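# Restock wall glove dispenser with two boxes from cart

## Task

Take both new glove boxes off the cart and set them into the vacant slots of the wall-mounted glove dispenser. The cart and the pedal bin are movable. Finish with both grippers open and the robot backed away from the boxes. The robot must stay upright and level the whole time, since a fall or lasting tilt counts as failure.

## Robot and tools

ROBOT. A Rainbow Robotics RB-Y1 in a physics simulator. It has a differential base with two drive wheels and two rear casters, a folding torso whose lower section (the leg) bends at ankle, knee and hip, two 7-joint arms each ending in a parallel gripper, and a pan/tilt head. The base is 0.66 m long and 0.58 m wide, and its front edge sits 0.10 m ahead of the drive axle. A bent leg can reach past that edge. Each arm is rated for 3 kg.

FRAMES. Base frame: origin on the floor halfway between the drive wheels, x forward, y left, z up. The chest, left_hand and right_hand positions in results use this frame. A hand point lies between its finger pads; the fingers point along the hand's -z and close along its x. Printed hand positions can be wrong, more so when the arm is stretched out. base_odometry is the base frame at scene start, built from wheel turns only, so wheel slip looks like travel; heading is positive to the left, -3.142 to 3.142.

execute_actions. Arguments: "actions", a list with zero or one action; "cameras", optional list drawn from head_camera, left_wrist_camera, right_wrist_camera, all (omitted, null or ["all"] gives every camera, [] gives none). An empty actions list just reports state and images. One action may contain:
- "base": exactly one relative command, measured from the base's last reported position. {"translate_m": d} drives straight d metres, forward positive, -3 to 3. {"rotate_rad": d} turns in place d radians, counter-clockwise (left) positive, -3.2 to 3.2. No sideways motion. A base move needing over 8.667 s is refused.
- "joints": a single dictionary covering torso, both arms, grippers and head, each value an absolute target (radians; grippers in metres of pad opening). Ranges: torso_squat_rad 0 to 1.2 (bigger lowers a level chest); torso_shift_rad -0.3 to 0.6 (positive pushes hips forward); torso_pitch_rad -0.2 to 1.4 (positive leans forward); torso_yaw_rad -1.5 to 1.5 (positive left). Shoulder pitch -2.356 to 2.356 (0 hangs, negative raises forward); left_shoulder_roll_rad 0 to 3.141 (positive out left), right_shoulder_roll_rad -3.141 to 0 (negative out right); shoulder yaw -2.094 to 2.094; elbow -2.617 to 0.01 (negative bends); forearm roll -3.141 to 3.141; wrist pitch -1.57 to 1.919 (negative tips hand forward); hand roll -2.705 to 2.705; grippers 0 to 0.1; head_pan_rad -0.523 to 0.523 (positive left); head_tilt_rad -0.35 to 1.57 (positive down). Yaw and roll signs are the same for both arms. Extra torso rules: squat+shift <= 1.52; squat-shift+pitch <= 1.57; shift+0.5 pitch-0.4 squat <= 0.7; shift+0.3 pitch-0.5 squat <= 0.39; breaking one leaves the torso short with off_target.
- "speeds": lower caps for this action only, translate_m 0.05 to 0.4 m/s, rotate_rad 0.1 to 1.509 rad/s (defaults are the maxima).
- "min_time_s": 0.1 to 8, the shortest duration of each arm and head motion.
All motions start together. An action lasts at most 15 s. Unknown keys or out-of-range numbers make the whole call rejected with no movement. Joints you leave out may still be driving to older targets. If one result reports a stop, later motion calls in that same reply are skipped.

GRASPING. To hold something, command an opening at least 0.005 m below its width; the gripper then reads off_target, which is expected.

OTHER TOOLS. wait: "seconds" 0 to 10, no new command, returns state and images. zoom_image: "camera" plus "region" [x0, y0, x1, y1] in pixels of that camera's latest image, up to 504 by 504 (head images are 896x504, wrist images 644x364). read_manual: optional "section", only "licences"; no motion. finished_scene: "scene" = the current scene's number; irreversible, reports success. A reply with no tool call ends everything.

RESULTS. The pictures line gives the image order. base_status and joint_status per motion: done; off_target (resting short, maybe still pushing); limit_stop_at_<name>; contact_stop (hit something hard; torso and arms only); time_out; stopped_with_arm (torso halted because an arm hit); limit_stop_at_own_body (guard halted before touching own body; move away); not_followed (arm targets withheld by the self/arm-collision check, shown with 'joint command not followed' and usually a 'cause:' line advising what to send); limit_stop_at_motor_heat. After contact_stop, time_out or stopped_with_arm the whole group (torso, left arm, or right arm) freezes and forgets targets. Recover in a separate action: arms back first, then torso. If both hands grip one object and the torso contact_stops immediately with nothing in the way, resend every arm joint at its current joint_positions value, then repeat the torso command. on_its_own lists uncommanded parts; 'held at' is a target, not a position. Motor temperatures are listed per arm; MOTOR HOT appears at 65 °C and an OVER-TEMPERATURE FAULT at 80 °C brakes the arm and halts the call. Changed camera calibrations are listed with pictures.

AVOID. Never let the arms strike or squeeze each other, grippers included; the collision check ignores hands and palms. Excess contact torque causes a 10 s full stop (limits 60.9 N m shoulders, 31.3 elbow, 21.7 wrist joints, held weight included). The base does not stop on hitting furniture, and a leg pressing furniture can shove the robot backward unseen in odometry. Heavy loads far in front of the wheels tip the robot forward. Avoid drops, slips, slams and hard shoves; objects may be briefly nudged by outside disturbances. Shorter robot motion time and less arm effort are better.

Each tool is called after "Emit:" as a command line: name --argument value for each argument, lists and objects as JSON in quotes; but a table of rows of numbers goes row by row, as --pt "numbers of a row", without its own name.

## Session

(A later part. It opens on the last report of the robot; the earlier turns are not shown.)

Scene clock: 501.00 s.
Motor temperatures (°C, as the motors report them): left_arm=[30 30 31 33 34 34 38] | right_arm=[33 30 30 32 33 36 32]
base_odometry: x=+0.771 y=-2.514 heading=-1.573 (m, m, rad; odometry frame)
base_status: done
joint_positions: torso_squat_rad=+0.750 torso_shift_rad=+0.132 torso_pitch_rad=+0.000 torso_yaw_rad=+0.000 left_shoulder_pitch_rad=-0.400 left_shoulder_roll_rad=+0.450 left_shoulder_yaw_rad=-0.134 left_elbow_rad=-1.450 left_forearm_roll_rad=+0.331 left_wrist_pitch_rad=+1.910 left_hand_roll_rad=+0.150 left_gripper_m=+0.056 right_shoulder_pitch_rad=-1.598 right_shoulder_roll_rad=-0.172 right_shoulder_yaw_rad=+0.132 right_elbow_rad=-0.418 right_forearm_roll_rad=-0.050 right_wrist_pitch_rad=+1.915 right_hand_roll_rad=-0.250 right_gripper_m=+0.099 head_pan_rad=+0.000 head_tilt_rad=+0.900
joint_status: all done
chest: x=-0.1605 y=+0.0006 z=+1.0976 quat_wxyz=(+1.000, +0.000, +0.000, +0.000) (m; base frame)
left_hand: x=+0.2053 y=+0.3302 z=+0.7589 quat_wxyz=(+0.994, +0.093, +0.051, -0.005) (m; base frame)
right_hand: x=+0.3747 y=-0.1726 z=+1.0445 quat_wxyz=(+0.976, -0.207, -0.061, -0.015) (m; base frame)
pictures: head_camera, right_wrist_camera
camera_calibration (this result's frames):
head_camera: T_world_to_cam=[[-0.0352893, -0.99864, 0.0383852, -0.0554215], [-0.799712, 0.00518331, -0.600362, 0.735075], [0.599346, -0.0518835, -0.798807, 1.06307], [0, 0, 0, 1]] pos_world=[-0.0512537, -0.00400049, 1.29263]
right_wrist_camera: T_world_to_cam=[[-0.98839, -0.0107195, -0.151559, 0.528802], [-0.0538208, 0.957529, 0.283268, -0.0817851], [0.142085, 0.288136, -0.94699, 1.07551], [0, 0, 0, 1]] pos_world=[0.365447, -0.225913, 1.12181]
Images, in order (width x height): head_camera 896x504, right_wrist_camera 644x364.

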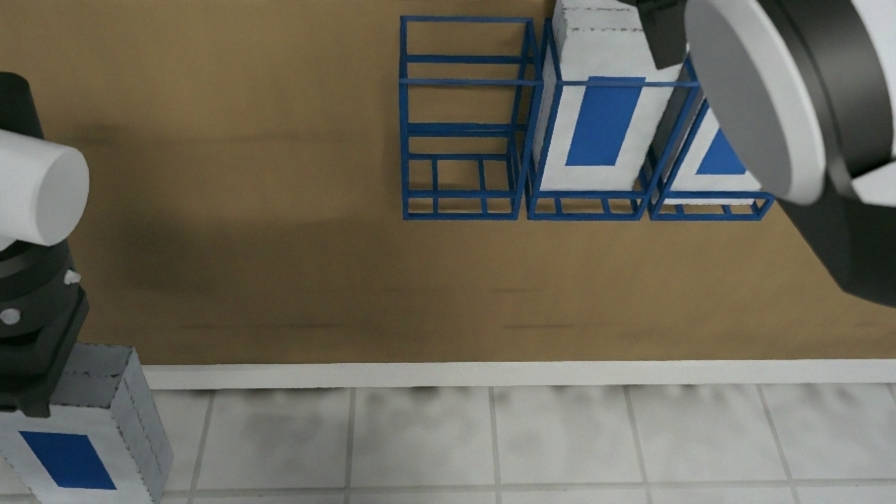

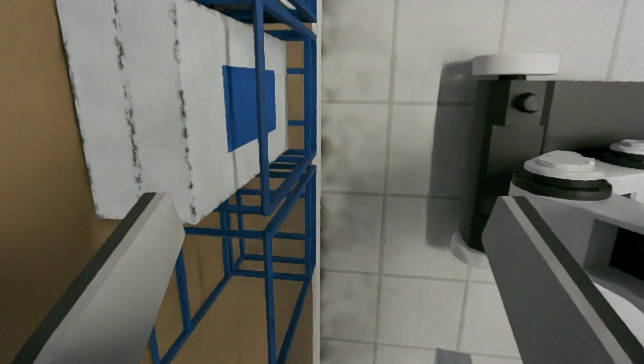

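Emit:
execute_actions --actions '[{"base":{"translate_m":-0.3},"joints":{"torso_squat_rad":0,"torso_shift_rad":0.1,"head_tilt_rad":0.8}}]' --cameras '[]'

Emit:
execute_actions --actions '[{"joints":{"right_shoulder_pitch_rad":0,"right_shoulder_roll_rad":-0.15,"right_shoulder_yaw_rad":0,"right_elbow_rad":-0.3,"right_forearm_roll_rad":0,"right_wrist_pitch_rad":0,"right_hand_roll_rad":0}}]' --cameras '["head_camera"]'

Emit:
execute_actions --actions '[{"joints":{"left_shoulder_pitch_rad":-1.6,"left_shoulder_roll_rad":0.1,"left_elbow_rad":-0.42,"left_forearm_roll_rad":0.5,"left_wrist_pitch_rad":1.88,"left_hand_roll_rad":0.42},"min_time_s":2.5}]' --cameras '["head_camera"]'

Scene clock: 513.73 s.
Motor temperatures (°C, as the motors report them): left_arm=[30 30 31 33 34 34 38] | right_arm=[33 30 30 32 33 35 32]
base_odometry: x=+0.771 y=-2.214 heading=-1.572 (m, m, rad; odometry frame)
base_status: done
joint_positions: torso_squat_rad=+0.000 torso_shift_rad=+0.100 torso_pitch_rad=+0.000 torso_yaw_rad=+0.000 left_shoulder_pitch_rad=-0.400 left_shoulder_roll_rad=+0.450 left_shoulder_yaw_rad=-0.134 left_elbow_rad=-1.450 left_forearm_roll_rad=+0.331 left_wrist_pitch_rad=+1.910 left_hand_roll_rad=+0.150 left_gripper_m=+0.056 right_shoulder_pitch_rad=-1.598 right_shoulder_roll_rad=-0.172 right_shoulder_yaw_rad=+0.132 right_elbow_rad=-0.418 right_forearm_roll_rad=-0.050 right_wrist_pitch_rad=+1.915 right_hand_roll_rad=-0.250 right_gripper_m=+0.099 head_pan_rad=+0.000 head_tilt_rad=+0.800
joint_status: all done
chest: x=-0.1580 y=+0.0007 z=+1.2864 quat_wxyz=(+1.000, +0.000, +0.000, +0.000) (m; base frame)
left_hand: x=+0.2078 y=+0.3303 z=+0.9477 quat_wxyz=(+0.994, +0.093, +0.051, -0.005) (m; base frame)
right_hand: x=+0.3772 y=-0.1724 z=+1.2332 quat_wxyz=(+0.976, -0.207, -0.061, -0.015) (m; base frame)
pictures: none
No camera images: the call's "cameras" was empty. Leave "cameras" out to get every camera's image.

Scene clock: 516.03 s.
Motor temperatures (°C, as the motors report them): left_arm=[30 30 31 33 34 34 38] | right_arm=[33 30 30 32 33 34 32]
base_odometry: x=+0.771 y=-2.214 heading=-1.572 (m, m, rad; odometry frame)
base_status: not commanded
joint_positions: torso_squat_rad=+0.000 torso_shift_rad=+0.100 torso_pitch_rad=+0.000 torso_yaw_rad=+0.000 left_shoulder_pitch_rad=-0.400 left_shoulder_roll_rad=+0.450 left_shoulder_yaw_rad=-0.134 left_elbow_rad=-1.450 left_forearm_roll_rad=+0.331 left_wrist_pitch_rad=+1.910 left_hand_roll_rad=+0.150 left_gripper_m=+0.056 right_shoulder_pitch_rad=+0.000 right_shoulder_roll_rad=-0.150 right_shoulder_yaw_rad=+0.000 right_elbow_rad=-0.300 right_forearm_roll_rad=+0.000 right_wrist_pitch_rad=+0.000 right_hand_roll_rad=+0.000 right_gripper_m=+0.099 head_pan_rad=+0.000 head_tilt_rad=+0.800
joint_status: all done
chest: x=-0.1581 y=+0.0008 z=+1.2864 quat_wxyz=(+1.000, +0.000, +0.000, +0.000) (m; base frame)
left_hand: x=+0.2078 y=+0.3303 z=+0.9477 quat_wxyz=(+0.994, +0.093, +0.051, -0.006) (m; base frame)
right_hand: x=-0.0132 y=-0.3316 z=+0.6249 quat_wxyz=(+0.986, -0.074, -0.149, +0.011) (m; base frame)
pictures: head_camera
camera_calibration (this result's frames):
head_camera: T_world_to_cam=[[-0.0390173, -0.998637, 0.0346779, -0.0573922], [-0.735664, 0.00522249, -0.677327, 0.973407], [0.676222, -0.0519387, -0.734865, 1.1279], [0, 0, 0, 1]] pos_world=[-0.0488511, -0.00381582, 1.49016]
Images, in order (width x height): head_camera 896x504.

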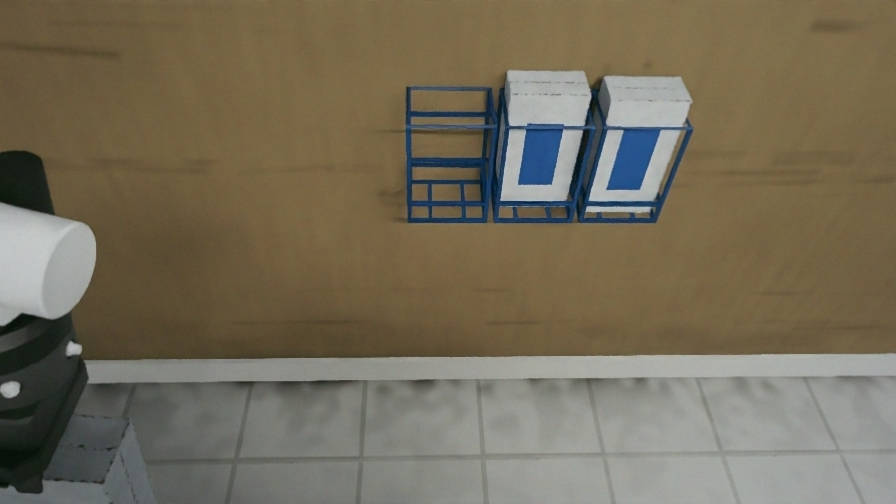

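Scene clock: 518.83 s.
Motor temperatures (°C, as the motors report them): left_arm=[30 30 31 33 34 34 38] | right_arm=[32 30 30 32 33 34 32]
base_odometry: x=+0.771 y=-2.214 heading=-1.572 (m, m, rad; odometry frame)
base_status: not commanded
joint_positions: torso_squat_rad=+0.000 torso_shift_rad=+0.100 torso_pitch_rad=+0.000 torso_yaw_rad=+0.000 left_shoulder_pitch_rad=-1.599 left_shoulder_roll_rad=+0.100 left_shoulder_yaw_rad=-0.134 left_elbow_rad=-0.420 left_forearm_roll_rad=+0.500 left_wrist_pitch_rad=+1.880 left_hand_roll_rad=+0.420 left_gripper_m=+0.056 right_shoulder_pitch_rad=+0.000 right_shoulder_roll_rad=-0.150 right_shoulder_yaw_rad=+0.000 right_elbow_rad=-0.300 right_forearm_roll_rad=+0.000 right_wrist_pitch_rad=+0.000 right_hand_roll_rad=+0.000 right_gripper_m=+0.099 head_pan_rad=+0.000 head_tilt_rad=+0.800
joint_status: all done
chest: x=-0.1581 y=+0.0007 z=+1.2864 quat_wxyz=(+1.000, +0.000, +0.000, +0.000) (m; base frame)
left_hand: x=+0.3427 y=+0.0462 z=+1.2002 quat_wxyz=(+1.000, +0.001, -0.003, -0.011) (m; base frame)
right_hand: x=-0.0132 y=-0.3316 z=+0.6249 quat_wxyz=(+0.986, -0.074, -0.149, +0.011) (m; base frame)
pictures: head_camera
camera_calibration (this result's frames):
head_camera: T_world_to_cam=[[-0.0390167, -0.998637, 0.0346747, -0.0573913], [-0.735663, 0.00522411, -0.677328, 0.973408], [0.676223, -0.051936, -0.734864, 1.1279], [0, 0, 0, 1]] pos_world=[-0.0488528, -0.00381955, 1.49016]
Images, in order (width x height): head_camera 896x504.

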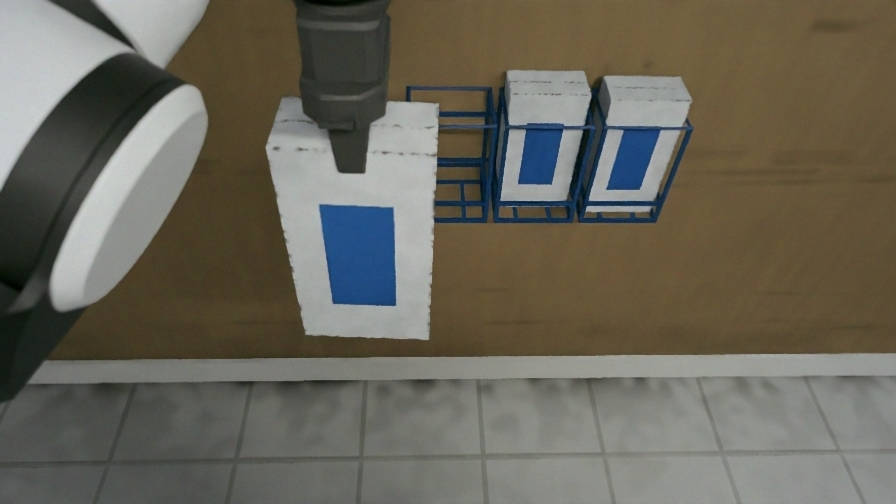

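Emit:
execute_actions --actions '[{"base":{"translate_m":0.38},"speeds":{"translate_m":0.2},"joints":{"torso_yaw_rad":-0.21,"left_hand_roll_rad":0.65,"head_pan_rad":0.21,"head_tilt_rad":1.0}}]' --cameras '["head_camera"]'

Scene clock: 529.23 s.
Motor temperatures (°C, as the motors report them): left_arm=[31 30 31 33 34 34 38] | right_arm=[31 30 30 32 33 34 32]
base_odometry: x=+0.771 y=-2.594 heading=-1.571 (m, m, rad; odometry frame)
base_status: done
joint_positions: torso_squat_rad=+0.000 torso_shift_rad=+0.100 torso_pitch_rad=+0.000 torso_yaw_rad=-0.210 left_shoulder_pitch_rad=-1.600 left_shoulder_roll_rad=+0.100 left_shoulder_yaw_rad=-0.134 left_elbow_rad=-0.420 left_forearm_roll_rad=+0.500 left_wrist_pitch_rad=+1.880 left_hand_roll_rad=+0.650 left_gripper_m=+0.056 right_shoulder_pitch_rad=+0.000 right_shoulder_roll_rad=-0.150 right_shoulder_yaw_rad=+0.000 right_elbow_rad=-0.300 right_forearm_roll_rad=+0.000 right_wrist_pitch_rad=+0.000 right_hand_roll_rad=+0.000 right_gripper_m=+0.099 head_pan_rad=+0.210 head_tilt_rad=+1.000
joint_status: all done
chest: x=-0.1580 y=+0.0007 z=+1.2864 quat_wxyz=(+0.994, +0.000, +0.000, -0.105) (m; base frame)
left_hand: x=+0.3412 y=-0.0593 z=+1.2002 quat_wxyz=(+1.000, +0.001, -0.003, -0.001) (m; base frame)
right_hand: x=-0.0855 y=-0.3545 z=+0.6250 quat_wxyz=(+0.982, -0.089, -0.140, -0.092) (m; base frame)
pictures: head_camera
camera_calibration (this result's frames):
head_camera: T_world_to_cam=[[-0.0314399, -0.998634, 0.0417214, -0.071448], [-0.855576, 0.00530946, -0.51765, 0.719415], [0.516721, -0.0519707, -0.854575, 1.28411], [0, 0, 0, 1]] pos_world=[-0.0502575, -0.00843426, 1.47275]
Images, in order (width x height): head_camera 896x504.

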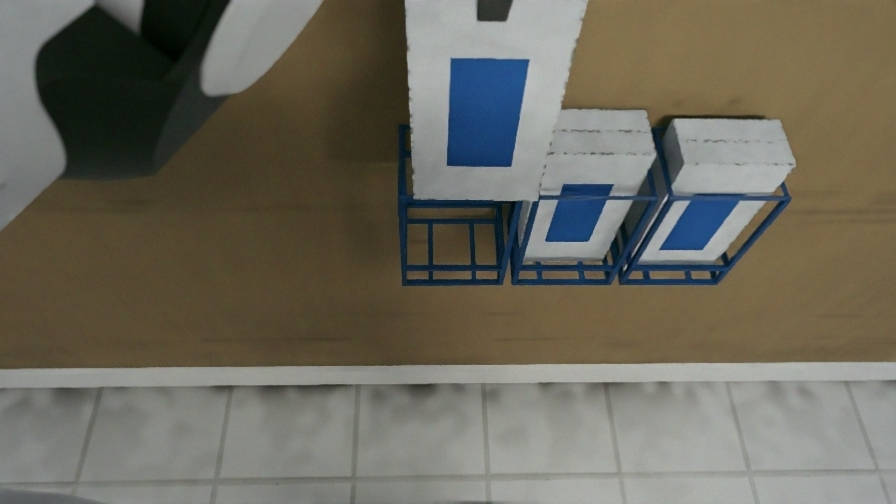

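Emit:
execute_actions --actions '[{"base":{"translate_m":0.03},"speeds":{"translate_m":0.05},"joints":{"torso_yaw_rad":-0.192,"left_hand_roll_rad":0.635}}]' --cameras '[]'

Emit:
execute_actions --actions '[{"joints":{"torso_squat_rad":0.42,"torso_shift_rad":0.11}}]' --cameras '["head_camera"]'

Scene clock: 536.47 s.
Motor temperatures (°C, as the motors report them): left_arm=[31 30 31 33 34 34 38] | right_arm=[31 30 30 31 33 33 32]
base_odometry: x=+0.771 y=-2.624 heading=-1.571 (m, m, rad; odometry frame)
base_status: done
joint_positions: torso_squat_rad=+0.000 torso_shift_rad=+0.100 torso_pitch_rad=+0.000 torso_yaw_rad=-0.192 left_shoulder_pitch_rad=-1.600 left_shoulder_roll_rad=+0.100 left_shoulder_yaw_rad=-0.134 left_elbow_rad=-0.420 left_forearm_roll_rad=+0.500 left_wrist_pitch_rad=+1.880 left_hand_roll_rad=+0.635 left_gripper_m=+0.056 right_shoulder_pitch_rad=+0.000 right_shoulder_roll_rad=-0.150 right_shoulder_yaw_rad=+0.000 right_elbow_rad=-0.300 right_forearm_roll_rad=+0.000 right_wrist_pitch_rad=+0.000 right_hand_roll_rad=+0.000 right_gripper_m=+0.099 head_pan_rad=+0.210 head_tilt_rad=+1.000
joint_status: all done
chest: x=-0.1581 y=+0.0007 z=+1.2864 quat_wxyz=(+0.995, +0.000, +0.000, -0.096) (m; base frame)
left_hand: x=+0.3422 y=-0.0503 z=+1.2003 quat_wxyz=(+1.000, +0.001, -0.003, +0.001) (m; base frame)
right_hand: x=-0.0790 y=-0.3531 z=+0.6250 quat_wxyz=(+0.983, -0.088, -0.141, -0.083) (m; base frame)
pictures: none
No camera images: the call's "cameras" was empty. Leave "cameras" out to get every camera's image.

Scene clock: 538.73 s.
Motor temperatures (°C, as the motors report them): left_arm=[31 30 31 33 34 34 38] | right_arm=[31 30 30 31 33 33 32]
base_odometry: x=+0.771 y=-2.624 heading=-1.571 (m, m, rad; odometry frame)
base_status: not commanded
joint_positions: torso_squat_rad=+0.420 torso_shift_rad=+0.110 torso_pitch_rad=-0.001 torso_yaw_rad=-0.192 left_shoulder_pitch_rad=-1.603 left_shoulder_roll_rad=+0.101 left_shoulder_yaw_rad=-0.134 left_elbow_rad=-0.422 left_forearm_roll_rad=+0.500 left_wrist_pitch_rad=+1.880 left_hand_roll_rad=+0.635 left_gripper_m=+0.056 right_shoulder_pitch_rad=+0.000 right_shoulder_roll_rad=-0.150 right_shoulder_yaw_rad=+0.000 right_elbow_rad=-0.300 right_forearm_roll_rad=+0.000 right_wrist_pitch_rad=+0.000 right_hand_roll_rad=+0.000 right_gripper_m=+0.099 head_pan_rad=+0.210 head_tilt_rad=+1.000
joint_status: all done
chest: x=-0.1584 y=+0.0007 z=+1.2252 quat_wxyz=(+0.995, +0.000, -0.001, -0.096) (m; base frame)
left_hand: x=+0.3427 y=-0.0508 z=+1.1420 quat_wxyz=(+1.000, +0.000, -0.006, +0.000) (m; base frame)
right_hand: x=-0.0786 y=-0.3532 z=+0.5639 quat_wxyz=(+0.982, -0.088, -0.142, -0.083) (m; base frame)
pictures: head_camera
camera_calibration (this result's frames):
head_camera: T_world_to_cam=[[-0.0135462, -0.999038, 0.0417043, -0.0661037], [-0.854886, -0.010062, -0.518719, 0.688835], [0.518639, -0.0426791, -0.853927, 1.23152], [0, 0, 0, 1]] pos_world=[-0.050737, -0.00654886, 1.4117]
Images, in order (width x height): head_camera 896x504.

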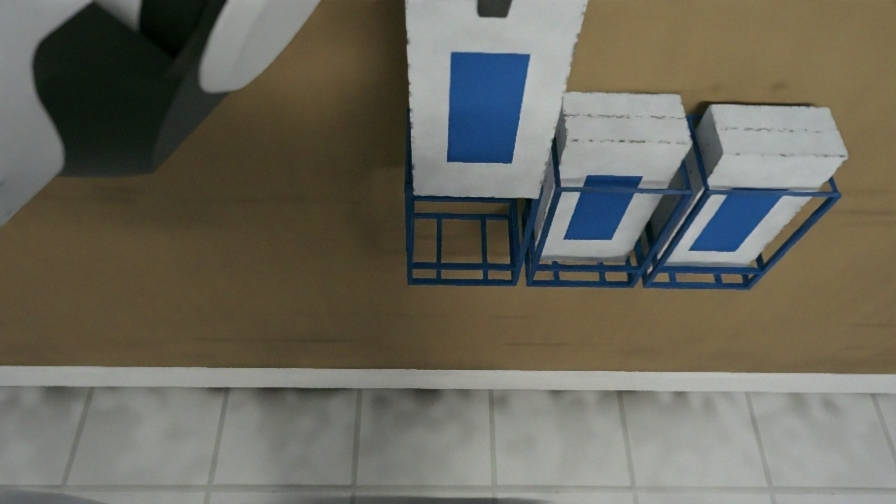

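Emit:
execute_actions --actions '[{"joints":{"torso_squat_rad":0.25,"torso_shift_rad":0.107}}]' --cameras '[]'

Emit:
execute_actions --actions '[{"base":{"translate_m":0.01},"speeds":{"translate_m":0.05},"joints":{"left_wrist_pitch_rad":1.84}}]' --cameras '[]'

Emit:
execute_actions --actions '[{"joints":{"torso_squat_rad":0.5,"torso_shift_rad":0.113}}]' --cameras '["head_camera"]'

Scene clock: 544.57 s.
Motor temperatures (°C, as the motors report them): left_arm=[31 30 31 33 34 34 38] | right_arm=[30 30 30 31 33 33 32]
base_odometry: x=+0.771 y=-2.624 heading=-1.571 (m, m, rad; odometry frame)
base_status: not commanded
joint_positions: torso_squat_rad=+0.250 torso_shift_rad=+0.107 torso_pitch_rad=+0.000 torso_yaw_rad=-0.192 left_shoulder_pitch_rad=-1.600 left_shoulder_roll_rad=+0.100 left_shoulder_yaw_rad=-0.134 left_elbow_rad=-0.420 left_forearm_roll_rad=+0.500 left_wrist_pitch_rad=+1.880 left_hand_roll_rad=+0.635 left_gripper_m=+0.056 right_shoulder_pitch_rad=+0.000 right_shoulder_roll_rad=-0.150 right_shoulder_yaw_rad=+0.000 right_elbow_rad=-0.300 right_forearm_roll_rad=+0.000 right_wrist_pitch_rad=+0.000 right_hand_roll_rad=+0.000 right_gripper_m=+0.099 head_pan_rad=+0.210 head_tilt_rad=+1.000
joint_status: all done
chest: x=-0.1554 y=+0.0007 z=+1.2643 quat_wxyz=(+0.995, +0.000, +0.000, -0.096) (m; base frame)
left_hand: x=+0.3449 y=-0.0503 z=+1.1785 quat_wxyz=(+1.000, +0.001, -0.003, +0.001) (m; base frame)
right_hand: x=-0.0765 y=-0.3532 z=+0.6028 quat_wxyz=(+0.983, -0.088, -0.141, -0.083) (m; base frame)
pictures: none
No camera images: the call's "cameras" was empty. Leave "cameras" out to get every camera's image.

Scene clock: 545.53 s.
Motor temperatures (°C, as the motors report them): left_arm=[31 30 31 33 34 34 38] | right_arm=[30 30 30 31 33 33 32]
base_odometry: x=+0.771 y=-2.634 heading=-1.570 (m, m, rad; odometry frame)
base_status: done
joint_positions: torso_squat_rad=+0.250 torso_shift_rad=+0.107 torso_pitch_rad=+0.000 torso_yaw_rad=-0.192 left_shoulder_pitch_rad=-1.600 left_shoulder_roll_rad=+0.100 left_shoulder_yaw_rad=-0.134 left_elbow_rad=-0.420 left_forearm_roll_rad=+0.500 left_wrist_pitch_rad=+1.840 left_hand_roll_rad=+0.635 left_gripper_m=+0.056 right_shoulder_pitch_rad=+0.000 right_shoulder_roll_rad=-0.150 right_shoulder_yaw_rad=+0.000 right_elbow_rad=-0.300 right_forearm_roll_rad=+0.000 right_wrist_pitch_rad=+0.000 right_hand_roll_rad=+0.000 right_gripper_m=+0.099 head_pan_rad=+0.210 head_tilt_rad=+1.000
joint_status: all done
chest: x=-0.1555 y=+0.0007 z=+1.2643 quat_wxyz=(+0.995, +0.000, +0.000, -0.096) (m; base frame)
left_hand: x=+0.3523 y=-0.0558 z=+1.1786 quat_wxyz=(+1.000, -0.011, -0.019, +0.001) (m; base frame)
right_hand: x=-0.0765 y=-0.3532 z=+0.6028 quat_wxyz=(+0.983, -0.088, -0.141, -0.083) (m; base frame)
pictures: none
No camera images: the call's "cameras" was empty. Leave "cameras" out to get every camera's image.

Scene clock: 547.50 s.
Motor temperatures (°C, as the motors report them): left_arm=[31 30 31 33 34 34 38] | right_arm=[30 30 30 31 33 33 32]
base_odometry: x=+0.771 y=-2.634 heading=-1.570 (m, m, rad; odometry frame)
base_status: not commanded
joint_positions: torso_squat_rad=+0.500 torso_shift_rad=+0.113 torso_pitch_rad=+0.000 torso_yaw_rad=-0.192 left_shoulder_pitch_rad=-1.600 left_shoulder_roll_rad=+0.100 left_shoulder_yaw_rad=-0.134 left_elbow_rad=-0.420 left_forearm_roll_rad=+0.500 left_wrist_pitch_rad=+1.840 left_hand_roll_rad=+0.635 left_gripper_m=+0.056 right_shoulder_pitch_rad=+0.000 right_shoulder_roll_rad=-0.150 right_shoulder_yaw_rad=+0.000 right_elbow_rad=-0.300 right_forearm_roll_rad=+0.000 right_wrist_pitch_rad=+0.000 right_hand_roll_rad=+0.000 right_gripper_m=+0.099 head_pan_rad=+0.210 head_tilt_rad=+1.000
joint_status: all done
chest: x=-0.1588 y=+0.0007 z=+1.2003 quat_wxyz=(+0.995, +0.000, +0.000, -0.096) (m; base frame)
left_hand: x=+0.3491 y=-0.0558 z=+1.1148 quat_wxyz=(+1.000, -0.011, -0.019, +0.001) (m; base frame)
right_hand: x=-0.0796 y=-0.3532 z=+0.5389 quat_wxyz=(+0.983, -0.088, -0.141, -0.083) (m; base frame)
pictures: head_camera
camera_calibration (this result's frames):
head_camera: T_world_to_cam=[[-0.0134217, -0.999039, 0.0417167, -0.065085], [-0.855416, -0.0101313, -0.517843, 0.674489], [0.517768, -0.0426355, -0.854458, 1.21093], [0, 0, 0, 1]] pos_world=[-0.0508842, -0.00656065, 1.38668]
Images, in order (width x height): head_camera 896x504.

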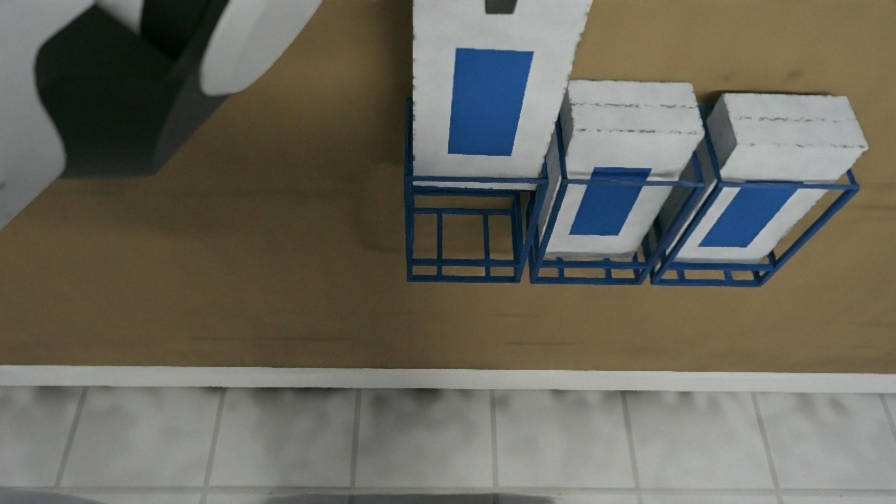

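Emit:
execute_actions --actions '[{"joints":{"torso_squat_rad":0.72,"torso_shift_rad":0.128}}]' --cameras '["head_camera"]'

Emit:
execute_actions --actions '[{"joints":{"torso_squat_rad":0.87,"torso_shift_rad":0.143}}]' --cameras '["head_camera"]'

Scene clock: 555.00 s.
Motor temperatures (°C, as the motors report them): left_arm=[31 30 31 33 34 34 38] | right_arm=[30 30 30 31 33 33 32]
base_odometry: x=+0.771 y=-2.634 heading=-1.570 (m, m, rad; odometry frame)
base_status: not commanded
joint_positions: torso_squat_rad=+0.720 torso_shift_rad=+0.128 torso_pitch_rad=+0.000 torso_yaw_rad=-0.192 left_shoulder_pitch_rad=-1.600 left_shoulder_roll_rad=+0.100 left_shoulder_yaw_rad=-0.134 left_elbow_rad=-0.420 left_forearm_roll_rad=+0.500 left_wrist_pitch_rad=+1.840 left_hand_roll_rad=+0.635 left_gripper_m=+0.056 right_shoulder_pitch_rad=+0.000 right_shoulder_roll_rad=-0.150 right_shoulder_yaw_rad=+0.000 right_elbow_rad=-0.300 right_forearm_roll_rad=+0.000 right_wrist_pitch_rad=+0.000 right_hand_roll_rad=+0.000 right_gripper_m=+0.099 head_pan_rad=+0.210 head_tilt_rad=+1.000
joint_status: all done
chest: x=-0.1609 y=+0.0006 z=+1.1119 quat_wxyz=(+0.995, +0.000, +0.000, -0.096) (m; base frame)
left_hand: x=+0.3469 y=-0.0558 z=+1.0263 quat_wxyz=(+1.000, -0.011, -0.019, +0.001) (m; base frame)
right_hand: x=-0.0817 y=-0.3533 z=+0.4505 quat_wxyz=(+0.983, -0.088, -0.141, -0.083) (m; base frame)
pictures: head_camera
camera_calibration (this result's frames):
head_camera: T_world_to_cam=[[-0.0134233, -0.999039, 0.0417164, -0.0615062], [-0.855394, -0.0101316, -0.517878, 0.626925], [0.517803, -0.0426356, -0.854437, 1.13644], [0, 0, 0, 1]] pos_world=[-0.0530121, -0.0066424, 1.29826]
Images, in order (width x height): head_camera 896x504.

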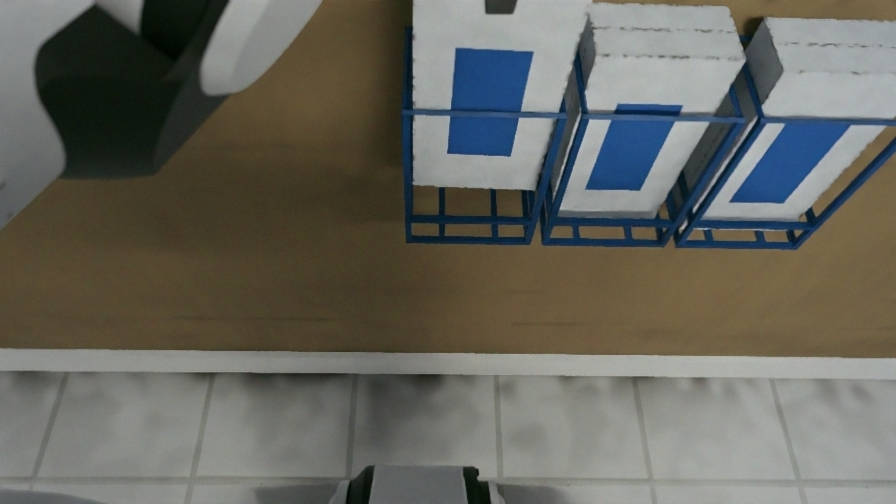

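Scene clock: 556.30 s.
Motor temperatures (°C, as the motors report them): left_arm=[31 30 31 33 34 34 38] | right_arm=[30 30 30 31 33 33 32]
base_odometry: x=+0.771 y=-2.634 heading=-1.570 (m, m, rad; odometry frame)
base_status: not commanded
joint_positions: torso_squat_rad=+0.870 torso_shift_rad=+0.143 torso_pitch_rad=+0.000 torso_yaw_rad=-0.192 left_shoulder_pitch_rad=-1.600 left_shoulder_roll_rad=+0.100 left_shoulder_yaw_rad=-0.134 left_elbow_rad=-0.420 left_forearm_roll_rad=+0.500 left_wrist_pitch_rad=+1.840 left_hand_roll_rad=+0.635 left_gripper_m=+0.056 right_shoulder_pitch_rad=+0.000 right_shoulder_roll_rad=-0.150 right_shoulder_yaw_rad=+0.000 right_elbow_rad=-0.300 right_forearm_roll_rad=+0.000 right_wrist_pitch_rad=+0.000 right_hand_roll_rad=+0.000 right_gripper_m=+0.099 head_pan_rad=+0.210 head_tilt_rad=+1.000
joint_status: all done
chest: x=-0.1637 y=+0.0005 z=+1.0367 quat_wxyz=(+0.995, +0.000, +0.000, -0.096) (m; base frame)
left_hand: x=+0.3441 y=-0.0558 z=+0.9511 quat_wxyz=(+1.000, -0.011, -0.019, +0.001) (m; base frame)
right_hand: x=-0.0845 y=-0.3533 z=+0.3753 quat_wxyz=(+0.983, -0.088, -0.141, -0.083) (m; base frame)
pictures: head_camera
camera_calibration (this result's frames):
head_camera: T_world_to_cam=[[-0.0134244, -0.999039, 0.0417163, -0.0584775], [-0.855383, -0.0101314, -0.517897, 0.585561], [0.517822, -0.0426358, -0.854425, 1.07367], [0, 0, 0, 1]] pos_world=[-0.0558767, -0.00671188, 1.22307]
Images, in order (width x height): head_camera 896x504.

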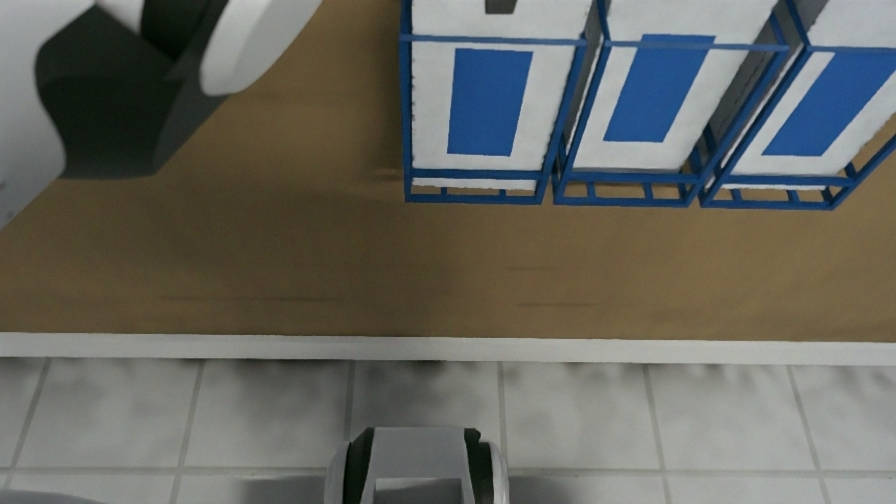

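Emit:
execute_actions --actions '[{"joints":{"left_gripper_m":0.078}}]' --cameras '[]'

Emit:
execute_actions --actions '[{"joints":{"torso_squat_rad":0.55,"torso_shift_rad":0.115}}]' --cameras '[]'

Emit:
execute_actions --actions '[{"joints":{"torso_yaw_rad":-0.5,"head_pan_rad":0.5,"left_gripper_m":0.03,"left_hand_roll_rad":0.94,"head_tilt_rad":0.9}}]' --cameras '["head_camera","left_wrist_camera"]'

Scene clock: 563.90 s.
Motor temperatures (°C, as the motors report them): left_arm=[31 30 31 33 34 34 38] | right_arm=[30 30 30 31 33 33 32]
base_odometry: x=+0.771 y=-2.634 heading=-1.570 (m, m, rad; odometry frame)
base_status: not commanded
joint_positions: torso_squat_rad=+0.870 torso_shift_rad=+0.143 torso_pitch_rad=+0.000 torso_yaw_rad=-0.192 left_shoulder_pitch_rad=-1.600 left_shoulder_roll_rad=+0.100 left_shoulder_yaw_rad=-0.134 left_elbow_rad=-0.420 left_forearm_roll_rad=+0.500 left_wrist_pitch_rad=+1.840 left_hand_roll_rad=+0.635 left_gripper_m=+0.078 right_shoulder_pitch_rad=+0.000 right_shoulder_roll_rad=-0.150 right_shoulder_yaw_rad=+0.000 right_elbow_rad=-0.300 right_forearm_roll_rad=+0.000 right_wrist_pitch_rad=+0.000 right_hand_roll_rad=+0.000 right_gripper_m=+0.099 head_pan_rad=+0.210 head_tilt_rad=+1.000
joint_status: all done
chest: x=-0.1637 y=+0.0005 z=+1.0367 quat_wxyz=(+0.995, +0.000, +0.000, -0.096) (m; base frame)
left_hand: x=+0.3441 y=-0.0559 z=+0.9512 quat_wxyz=(+1.000, -0.011, -0.019, +0.001) (m; base frame)
right_hand: x=-0.0845 y=-0.3533 z=+0.3753 quat_wxyz=(+0.983, -0.088, -0.141, -0.083) (m; base frame)
pictures: none
No camera images: the call's "cameras" was empty. Leave "cameras" out to get every camera's image.

Scene clock: 565.80 s.
Motor temperatures (°C, as the motors report them): left_arm=[31 30 31 33 34 34 38] | right_arm=[30 30 30 31 33 33 32]
base_odometry: x=+0.771 y=-2.634 heading=-1.570 (m, m, rad; odometry frame)
base_status: not commanded
joint_positions: torso_squat_rad=+0.550 torso_shift_rad=+0.115 torso_pitch_rad=+0.000 torso_yaw_rad=-0.192 left_shoulder_pitch_rad=-1.600 left_shoulder_roll_rad=+0.100 left_shoulder_yaw_rad=-0.134 left_elbow_rad=-0.420 left_forearm_roll_rad=+0.500 left_wrist_pitch_rad=+1.840 left_hand_roll_rad=+0.635 left_gripper_m=+0.078 right_shoulder_pitch_rad=+0.000 right_shoulder_roll_rad=-0.150 right_shoulder_yaw_rad=+0.000 right_elbow_rad=-0.300 right_forearm_roll_rad=+0.000 right_wrist_pitch_rad=+0.000 right_hand_roll_rad=+0.000 right_gripper_m=+0.099 head_pan_rad=+0.210 head_tilt_rad=+1.000
joint_status: all done
chest: x=-0.1595 y=+0.0006 z=+1.1827 quat_wxyz=(+0.995, +0.000, +0.000, -0.096) (m; base frame)
left_hand: x=+0.3483 y=-0.0558 z=+1.0972 quat_wxyz=(+1.000, -0.011, -0.019, +0.001) (m; base frame)
right_hand: x=-0.0805 y=-0.3532 z=+0.5213 quat_wxyz=(+0.983, -0.088, -0.141, -0.083) (m; base frame)
pictures: none
No camera images: the call's "cameras" was empty. Leave "cameras" out to get every camera's image.

Scene clock: 567.10 s.
Motor temperatures (°C, as the motors report them): left_arm=[31 30 31 33 34 34 38] | right_arm=[29 30 30 31 33 33 32]
base_odometry: x=+0.771 y=-2.634 heading=-1.570 (m, m, rad; odometry frame)
base_status: not commanded
joint_positions: torso_squat_rad=+0.550 torso_shift_rad=+0.115 torso_pitch_rad=+0.000 torso_yaw_rad=-0.500 left_shoulder_pitch_rad=-1.600 left_shoulder_roll_rad=+0.100 left_shoulder_yaw_rad=-0.134 left_elbow_rad=-0.420 left_forearm_roll_rad=+0.500 left_wrist_pitch_rad=+1.840 left_hand_roll_rad=+0.940 left_gripper_m=+0.030 right_shoulder_pitch_rad=+0.000 right_shoulder_roll_rad=-0.150 right_shoulder_yaw_rad=+0.000 right_elbow_rad=-0.300 right_forearm_roll_rad=+0.000 right_wrist_pitch_rad=+0.000 right_hand_roll_rad=+0.000 right_gripper_m=+0.099 head_pan_rad=+0.500 head_tilt_rad=+0.900
joint_status: all done
chest: x=-0.1595 y=+0.0006 z=+1.1827 quat_wxyz=(+0.969, +0.000, +0.000, -0.247) (m; base frame)
left_hand: x=+0.3072 y=-0.2072 z=+1.0973 quat_wxyz=(+1.000, -0.017, -0.015, -0.001) (m; base frame)
right_hand: x=-0.1914 y=-0.3605 z=+0.5213 quat_wxyz=(+0.958, -0.109, -0.126, -0.233) (m; base frame)
pictures: head_camera, left_wrist_camera
camera_calibration (this result's frames):
head_camera: T_world_to_cam=[[-0.0354195, -0.998636, 0.0383743, -0.0692151], [-0.79959, 0.00528359, -0.600523, 0.785031], [0.599501, -0.051954, -0.798686, 1.13144], [0, 0, 0, 1]] pos_world=[-0.0530479, -0.0144857, 1.37775]
left_wrist_camera: T_world_to_cam=[[0.999117, -0.00941402, 0.0409391, -0.353679], [-0.0350328, -0.724511, 0.688372, -0.869643], [0.0231805, -0.689199, -0.724202, 0.734787], [0, 0, 0, 1]] pos_world=[0.305868, -0.126981, 1.14525]
Images, in order (width x height): head_camera 896x504, left_wrist_camera 644x364.

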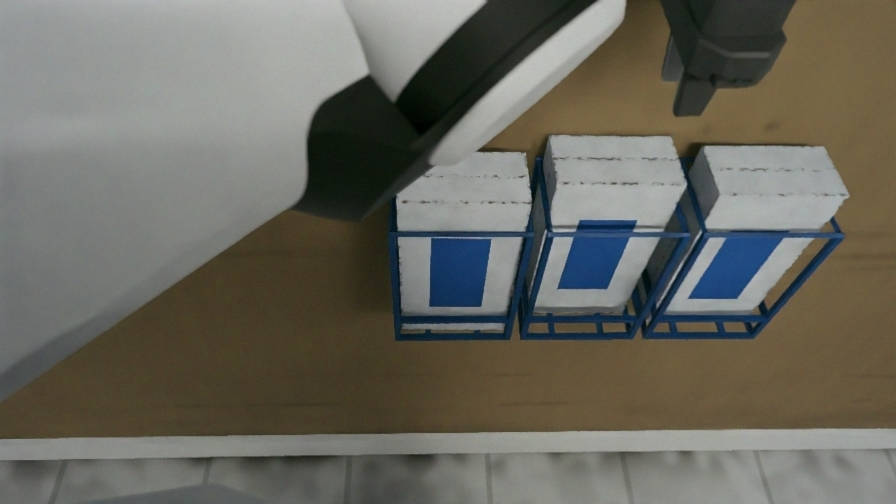

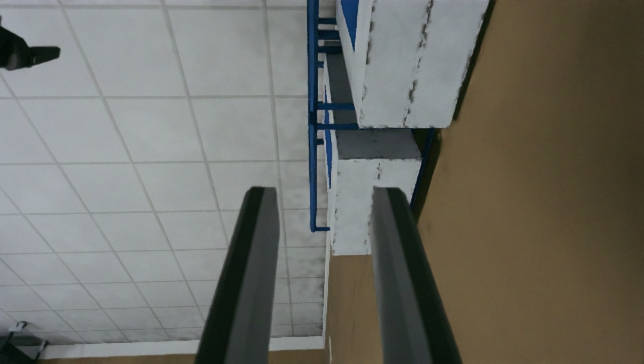

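Emit:
execute_actions --actions '[{"base":{"translate_m":0.04},"speeds":{"translate_m":0.05},"joints":{"torso_yaw_rad":-0.47,"left_hand_roll_rad":0.91,"left_gripper_m":0.1}}]' --cameras '["left_wrist_camera"]'

Emit:
execute_actions --actions '[{"joints":{"torso_squat_rad":0.76,"torso_shift_rad":0.132}}]' --cameras '["left_wrist_camera"]'

Scene clock: 579.53 s.
Motor temperatures (°C, as the motors report them): left_arm=[31 30 31 33 34 34 38] | right_arm=[29 30 30 31 33 32 32]
base_odometry: x=+0.771 y=-2.674 heading=-1.570 (m, m, rad; odometry frame)
base_status: done
joint_positions: torso_squat_rad=+0.550 torso_shift_rad=+0.115 torso_pitch_rad=-0.001 torso_yaw_rad=-0.470 left_shoulder_pitch_rad=-1.600 left_shoulder_roll_rad=+0.098 left_shoulder_yaw_rad=-0.134 left_elbow_rad=-0.420 left_forearm_roll_rad=+0.501 left_wrist_pitch_rad=+1.841 left_hand_roll_rad=+0.910 left_gripper_m=+0.098 right_shoulder_pitch_rad=+0.000 right_shoulder_roll_rad=-0.150 right_shoulder_yaw_rad=+0.000 right_elbow_rad=-0.300 right_forearm_roll_rad=+0.000 right_wrist_pitch_rad=+0.000 right_hand_roll_rad=+0.000 right_gripper_m=+0.099 head_pan_rad=+0.500 head_tilt_rad=+0.900
joint_status: all done
chest: x=-0.1601 y=+0.0007 z=+1.1827 quat_wxyz=(+0.973, +0.000, +0.000, -0.233) (m; base frame)
left_hand: x=+0.3114 y=-0.1936 z=+1.0972 quat_wxyz=(+1.000, -0.016, -0.015, -0.002) (m; base frame)
right_hand: x=-0.1804 y=-0.3614 z=+0.5214 quat_wxyz=(+0.961, -0.107, -0.128, -0.219) (m; base frame)
pictures: left_wrist_camera
camera_calibration (this result's frames):
left_wrist_camera: T_world_to_cam=[[0.999127, -0.011633, 0.040124, -0.357281], [-0.0360427, -0.725656, 0.687113, -0.858132], [0.0211231, -0.687959, -0.725442, 0.746229], [0, 0, 0, 1]] pos_world=[0.310277, -0.11349, 1.14532]
Images, in order (width x height): left_wrist_camera 644x364.

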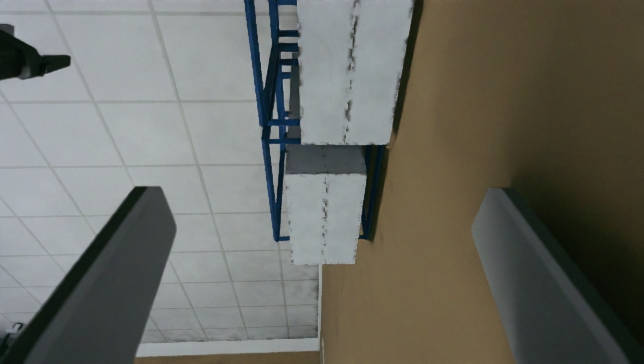

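Scene clock: 581.03 s.
Motor temperatures (°C, as the motors report them): left_arm=[31 30 31 33 34 34 38] | right_arm=[29 30 30 31 33 32 32]
base_odometry: x=+0.771 y=-2.674 heading=-1.570 (m, m, rad; odometry frame)
base_status: not commanded
joint_positions: torso_squat_rad=+0.760 torso_shift_rad=+0.132 torso_pitch_rad=-0.001 torso_yaw_rad=-0.470 left_shoulder_pitch_rad=-1.601 left_shoulder_roll_rad=+0.098 left_shoulder_yaw_rad=-0.134 left_elbow_rad=-0.421 left_forearm_roll_rad=+0.501 left_wrist_pitch_rad=+1.840 left_hand_roll_rad=+0.910 left_gripper_m=+0.099 right_shoulder_pitch_rad=+0.000 right_shoulder_roll_rad=-0.150 right_shoulder_yaw_rad=+0.000 right_elbow_rad=-0.300 right_forearm_roll_rad=+0.000 right_wrist_pitch_rad=+0.000 right_hand_roll_rad=+0.000 right_gripper_m=+0.099 head_pan_rad=+0.500 head_tilt_rad=+0.900
joint_status: all done
chest: x=-0.1617 y=+0.0006 z=+1.0929 quat_wxyz=(+0.973, +0.000, +0.000, -0.233) (m; base frame)
left_hand: x=+0.3103 y=-0.1940 z=+1.0083 quat_wxyz=(+1.000, -0.017, -0.016, -0.002) (m; base frame)
right_hand: x=-0.1820 y=-0.3614 z=+0.4315 quat_wxyz=(+0.961, -0.107, -0.128, -0.219) (m; base frame)
pictures: left_wrist_camera
camera_calibration (this result's frames):
left_wrist_camera: T_world_to_cam=[[0.999013, -0.0116583, 0.0428542, -0.35531], [-0.0379763, -0.724532, 0.688194, -0.797641], [0.023026, -0.689143, -0.72426, 0.679466], [0, 0, 0, 1]] pos_world=[0.309023, -0.11381, 1.05627]
Images, in order (width x height): left_wrist_camera 644x364.

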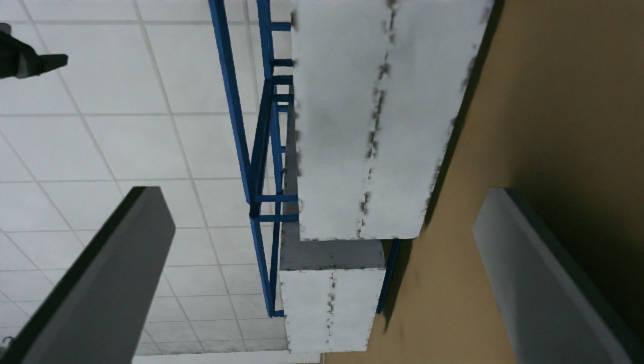

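Emit:
execute_actions --actions '[{"joints":{"torso_squat_rad":0.84,"torso_shift_rad":0.14}}]' --cameras '["left_wrist_camera"]'

Emit:
execute_actions --actions '[{"base":{"translate_m":-0.035},"speeds":{"translate_m":0.05}}]' --cameras '["left_wrist_camera","head_camera"]'

Scene clock: 587.40 s.
Motor temperatures (°C, as the motors report them): left_arm=[31 30 31 33 34 34 38] | right_arm=[29 30 30 31 33 32 32]
base_odometry: x=+0.771 y=-2.674 heading=-1.570 (m, m, rad; odometry frame)
base_status: not commanded
joint_positions: torso_squat_rad=+0.840 torso_shift_rad=+0.140 torso_pitch_rad=+0.000 torso_yaw_rad=-0.470 left_shoulder_pitch_rad=-1.601 left_shoulder_roll_rad=+0.099 left_shoulder_yaw_rad=-0.134 left_elbow_rad=-0.420 left_forearm_roll_rad=+0.500 left_wrist_pitch_rad=+1.840 left_hand_roll_rad=+0.910 left_gripper_m=+0.100 right_shoulder_pitch_rad=+0.000 right_shoulder_roll_rad=-0.150 right_shoulder_yaw_rad=+0.000 right_elbow_rad=-0.300 right_forearm_roll_rad=+0.000 right_wrist_pitch_rad=+0.000 right_hand_roll_rad=+0.000 right_gripper_m=+0.099 head_pan_rad=+0.500 head_tilt_rad=+0.900
joint_status: all done
chest: x=-0.1630 y=+0.0006 z=+1.0526 quat_wxyz=(+0.973, +0.000, +0.000, -0.233) (m; base frame)
left_hand: x=+0.3094 y=-0.1936 z=+0.9676 quat_wxyz=(+1.000, -0.016, -0.016, -0.001) (m; base frame)
right_hand: x=-0.1836 y=-0.3615 z=+0.3912 quat_wxyz=(+0.961, -0.107, -0.128, -0.219) (m; base frame)
pictures: left_wrist_camera
camera_calibration (this result's frames):
left_wrist_camera: T_world_to_cam=[[0.999041, -0.0102953, 0.04256, -0.352205], [-0.0367812, -0.724695, 0.688088, -0.769678], [0.0237589, -0.688993, -0.724378, 0.650252], [0, 0, 0, 1]] pos_world=[0.308108, -0.113388, 1.01562]
Images, in order (width x height): left_wrist_camera 644x364.

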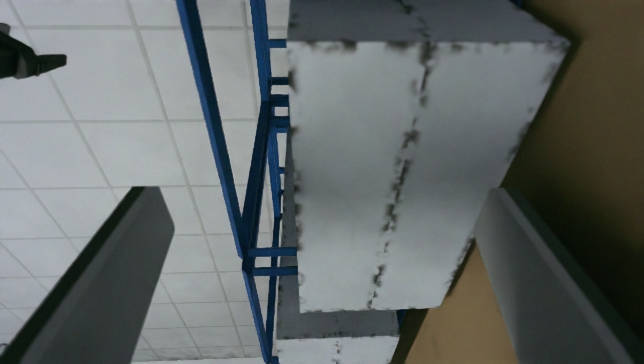

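Scene clock: 589.10 s.
Motor temperatures (°C, as the motors report them): left_arm=[31 30 31 33 34 34 38] | right_arm=[29 30 30 31 33 32 32]
base_odometry: x=+0.771 y=-2.639 heading=-1.570 (m, m, rad; odometry frame)
base_status: done
joint_positions: torso_squat_rad=+0.840 torso_shift_rad=+0.140 torso_pitch_rad=+0.000 torso_yaw_rad=-0.470 left_shoulder_pitch_rad=-1.601 left_shoulder_roll_rad=+0.100 left_shoulder_yaw_rad=-0.134 left_elbow_rad=-0.420 left_forearm_roll_rad=+0.500 left_wrist_pitch_rad=+1.840 left_hand_roll_rad=+0.910 left_gripper_m=+0.100 right_shoulder_pitch_rad=+0.000 right_shoulder_roll_rad=-0.150 right_shoulder_yaw_rad=+0.000 right_elbow_rad=-0.300 right_forearm_roll_rad=+0.000 right_wrist_pitch_rad=+0.000 right_hand_roll_rad=+0.000 right_gripper_m=+0.099 head_pan_rad=+0.500 head_tilt_rad=+0.900
joint_status: not commanded
chest: x=-0.1629 y=+0.0006 z=+1.0526 quat_wxyz=(+0.973, +0.000, +0.000, -0.233) (m; base frame)
left_hand: x=+0.3098 y=-0.1934 z=+0.9674 quat_wxyz=(+1.000, -0.016, -0.016, -0.001) (m; base frame)
right_hand: x=-0.1837 y=-0.3615 z=+0.3912 quat_wxyz=(+0.961, -0.107, -0.128, -0.219) (m; base frame)
pictures: head_camera, left_wrist_camera
camera_calibration (this result's frames):
head_camera: T_world_to_cam=[[-0.00551772, -0.999243, 0.0384975, -0.0596373], [-0.799267, -0.0187289, -0.600684, 0.704425], [0.60095, -0.0340842, -0.798559, 1.02958], [0, 0, 0, 1]] pos_world=[-0.0560289, -0.0113069, 1.24761]
left_wrist_camera: T_world_to_cam=[[0.999057, -0.00973956, 0.0423209, -0.352179], [-0.036212, -0.724755, 0.688054, -0.769559], [0.023971, -0.688937, -0.724424, 0.650243], [0, 0, 0, 1]] pos_world=[0.308393, -0.113195, 1.01545]
Images, in order (width x height): head_camera 896x504, left_wrist_camera 644x364.

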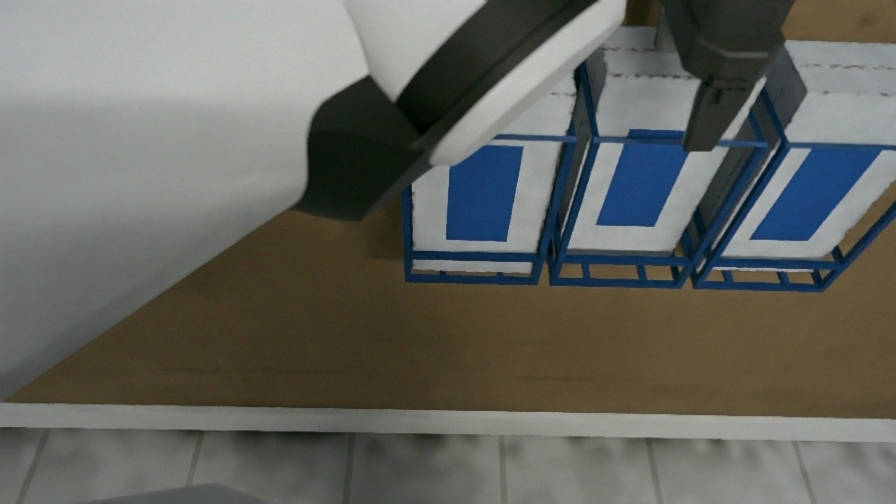

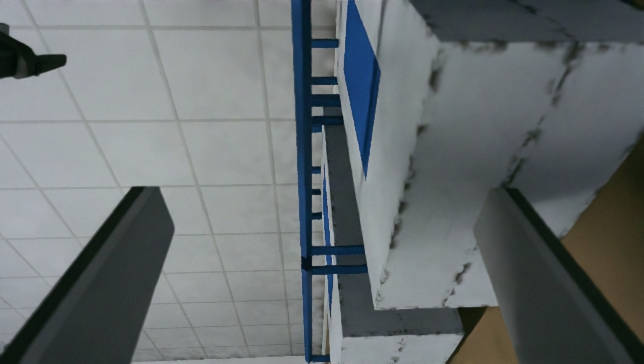

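Emit:
execute_actions --actions '[{"joints":{"torso_squat_rad":0.7,"torso_shift_rad":0.126}}]' --cameras '[]'

Emit:
execute_actions --actions '[{"base":{"translate_m":0.035},"speeds":{"translate_m":0.05},"joints":{"left_gripper_m":0.0,"torso_yaw_rad":-0.49}}]' --cameras '[]'

Emit:
execute_actions --actions '[{"joints":{"torso_squat_rad":0.82,"torso_shift_rad":0.138}}]' --cameras '["left_wrist_camera","head_camera"]'

Scene clock: 601.50 s.
Motor temperatures (°C, as the motors report them): left_arm=[31 30 31 33 34 34 38] | right_arm=[29 30 30 31 33 32 32]
base_odometry: x=+0.771 y=-2.639 heading=-1.570 (m, m, rad; odometry frame)
base_status: not commanded
joint_positions: torso_squat_rad=+0.700 torso_shift_rad=+0.126 torso_pitch_rad=+0.000 torso_yaw_rad=-0.470 left_shoulder_pitch_rad=-1.600 left_shoulder_roll_rad=+0.100 left_shoulder_yaw_rad=-0.134 left_elbow_rad=-0.420 left_forearm_roll_rad=+0.500 left_wrist_pitch_rad=+1.840 left_hand_roll_rad=+0.910 left_gripper_m=+0.100 right_shoulder_pitch_rad=+0.000 right_shoulder_roll_rad=-0.150 right_shoulder_yaw_rad=+0.000 right_elbow_rad=-0.300 right_forearm_roll_rad=+0.000 right_wrist_pitch_rad=+0.000 right_hand_roll_rad=+0.000 right_gripper_m=+0.099 head_pan_rad=+0.500 head_tilt_rad=+0.900
joint_status: all done
chest: x=-0.1607 y=+0.0007 z=+1.1211 quat_wxyz=(+0.973, +0.000, +0.000, -0.233) (m; base frame)
left_hand: x=+0.3119 y=-0.1933 z=+1.0358 quat_wxyz=(+1.000, -0.016, -0.016, -0.001) (m; base frame)
right_hand: x=-0.1817 y=-0.3614 z=+0.4597 quat_wxyz=(+0.961, -0.107, -0.128, -0.219) (m; base frame)
pictures: none
No camera images: the call's "cameras" was empty. Leave "cameras" out to get every camera's image.

Scene clock: 603.23 s.
Motor temperatures (°C, as the motors report them): left_arm=[31 30 31 33 34 34 38] | right_arm=[29 30 30 31 33 32 32]
base_odometry: x=+0.771 y=-2.674 heading=-1.570 (m, m, rad; odometry frame)
base_status: done
joint_positions: torso_squat_rad=+0.700 torso_shift_rad=+0.126 torso_pitch_rad=+0.000 torso_yaw_rad=-0.490 left_shoulder_pitch_rad=-1.600 left_shoulder_roll_rad=+0.100 left_shoulder_yaw_rad=-0.134 left_elbow_rad=-0.420 left_forearm_roll_rad=+0.500 left_wrist_pitch_rad=+1.840 left_hand_roll_rad=+0.910 left_gripper_m=+0.000 right_shoulder_pitch_rad=+0.000 right_shoulder_roll_rad=-0.150 right_shoulder_yaw_rad=+0.000 right_elbow_rad=-0.300 right_forearm_roll_rad=+0.000 right_wrist_pitch_rad=+0.000 right_hand_roll_rad=+0.000 right_gripper_m=+0.099 head_pan_rad=+0.500 head_tilt_rad=+0.900
joint_status: all done
chest: x=-0.1608 y=+0.0006 z=+1.1211 quat_wxyz=(+0.970, +0.000, +0.000, -0.243) (m; base frame)
left_hand: x=+0.3080 y=-0.2026 z=+1.0358 quat_wxyz=(+1.000, -0.017, -0.016, -0.011) (m; base frame)
right_hand: x=-0.1889 y=-0.3609 z=+0.4597 quat_wxyz=(+0.959, -0.108, -0.127, -0.228) (m; base frame)
pictures: none
No camera images: the call's "cameras" was empty. Leave "cameras" out to get every camera's image.

Scene clock: 604.40 s.
Motor temperatures (°C, as the motors report them): left_arm=[31 30 31 33 34 34 38] | right_arm=[29 30 30 31 33 32 32]
base_odometry: x=+0.771 y=-2.674 heading=-1.570 (m, m, rad; odometry frame)
base_status: not commanded
joint_positions: torso_squat_rad=+0.820 torso_shift_rad=+0.138 torso_pitch_rad=+0.000 torso_yaw_rad=-0.490 left_shoulder_pitch_rad=-1.600 left_shoulder_roll_rad=+0.100 left_shoulder_yaw_rad=-0.134 left_elbow_rad=-0.420 left_forearm_roll_rad=+0.500 left_wrist_pitch_rad=+1.840 left_hand_roll_rad=+0.910 left_gripper_m=+0.000 right_shoulder_pitch_rad=+0.000 right_shoulder_roll_rad=-0.150 right_shoulder_yaw_rad=+0.000 right_elbow_rad=-0.300 right_forearm_roll_rad=+0.000 right_wrist_pitch_rad=+0.000 right_hand_roll_rad=+0.000 right_gripper_m=+0.099 head_pan_rad=+0.500 head_tilt_rad=+0.900
joint_status: all done
chest: x=-0.1624 y=+0.0006 z=+1.0630 quat_wxyz=(+0.970, +0.000, +0.000, -0.243) (m; base frame)
left_hand: x=+0.3063 y=-0.2027 z=+0.9778 quat_wxyz=(+1.000, -0.016, -0.016, -0.011) (m; base frame)
right_hand: x=-0.1904 y=-0.3610 z=+0.4015 quat_wxyz=(+0.959, -0.108, -0.127, -0.228) (m; base frame)
pictures: head_camera, left_wrist_camera
camera_calibration (this result's frames):
head_camera: T_world_to_cam=[[-0.0254036, -0.998938, 0.0384364, -0.0632276], [-0.799373, -0.00278972, -0.600828, 0.711123], [0.600298, -0.0459882, -0.798453, 1.03739], [0, 0, 0, 1]] pos_world=[-0.0558998, -0.0134687, 1.258]
left_wrist_camera: T_world_to_cam=[[0.998668, -0.0294173, 0.0423873, -0.353187], [-0.0505258, -0.723991, 0.687956, -0.778938], [0.0104503, -0.689182, -0.724513, 0.655611], [0, 0, 0, 1]] pos_world=[0.306509, -0.122499, 1.02584]
Images, in order (width x height): head_camera 896x504, left_wrist_camera 644x364.

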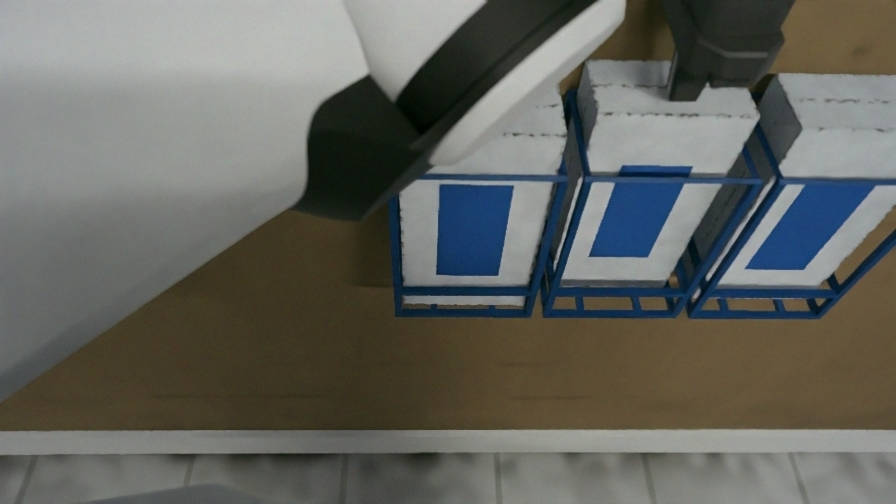

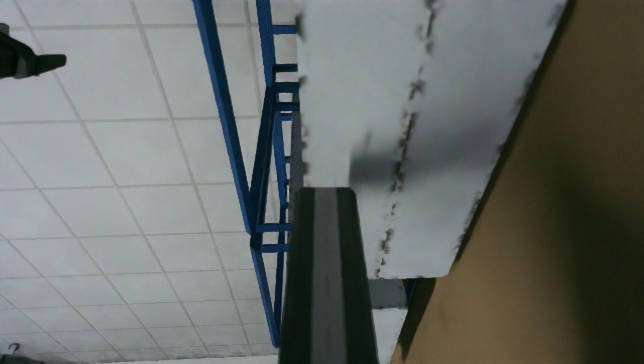

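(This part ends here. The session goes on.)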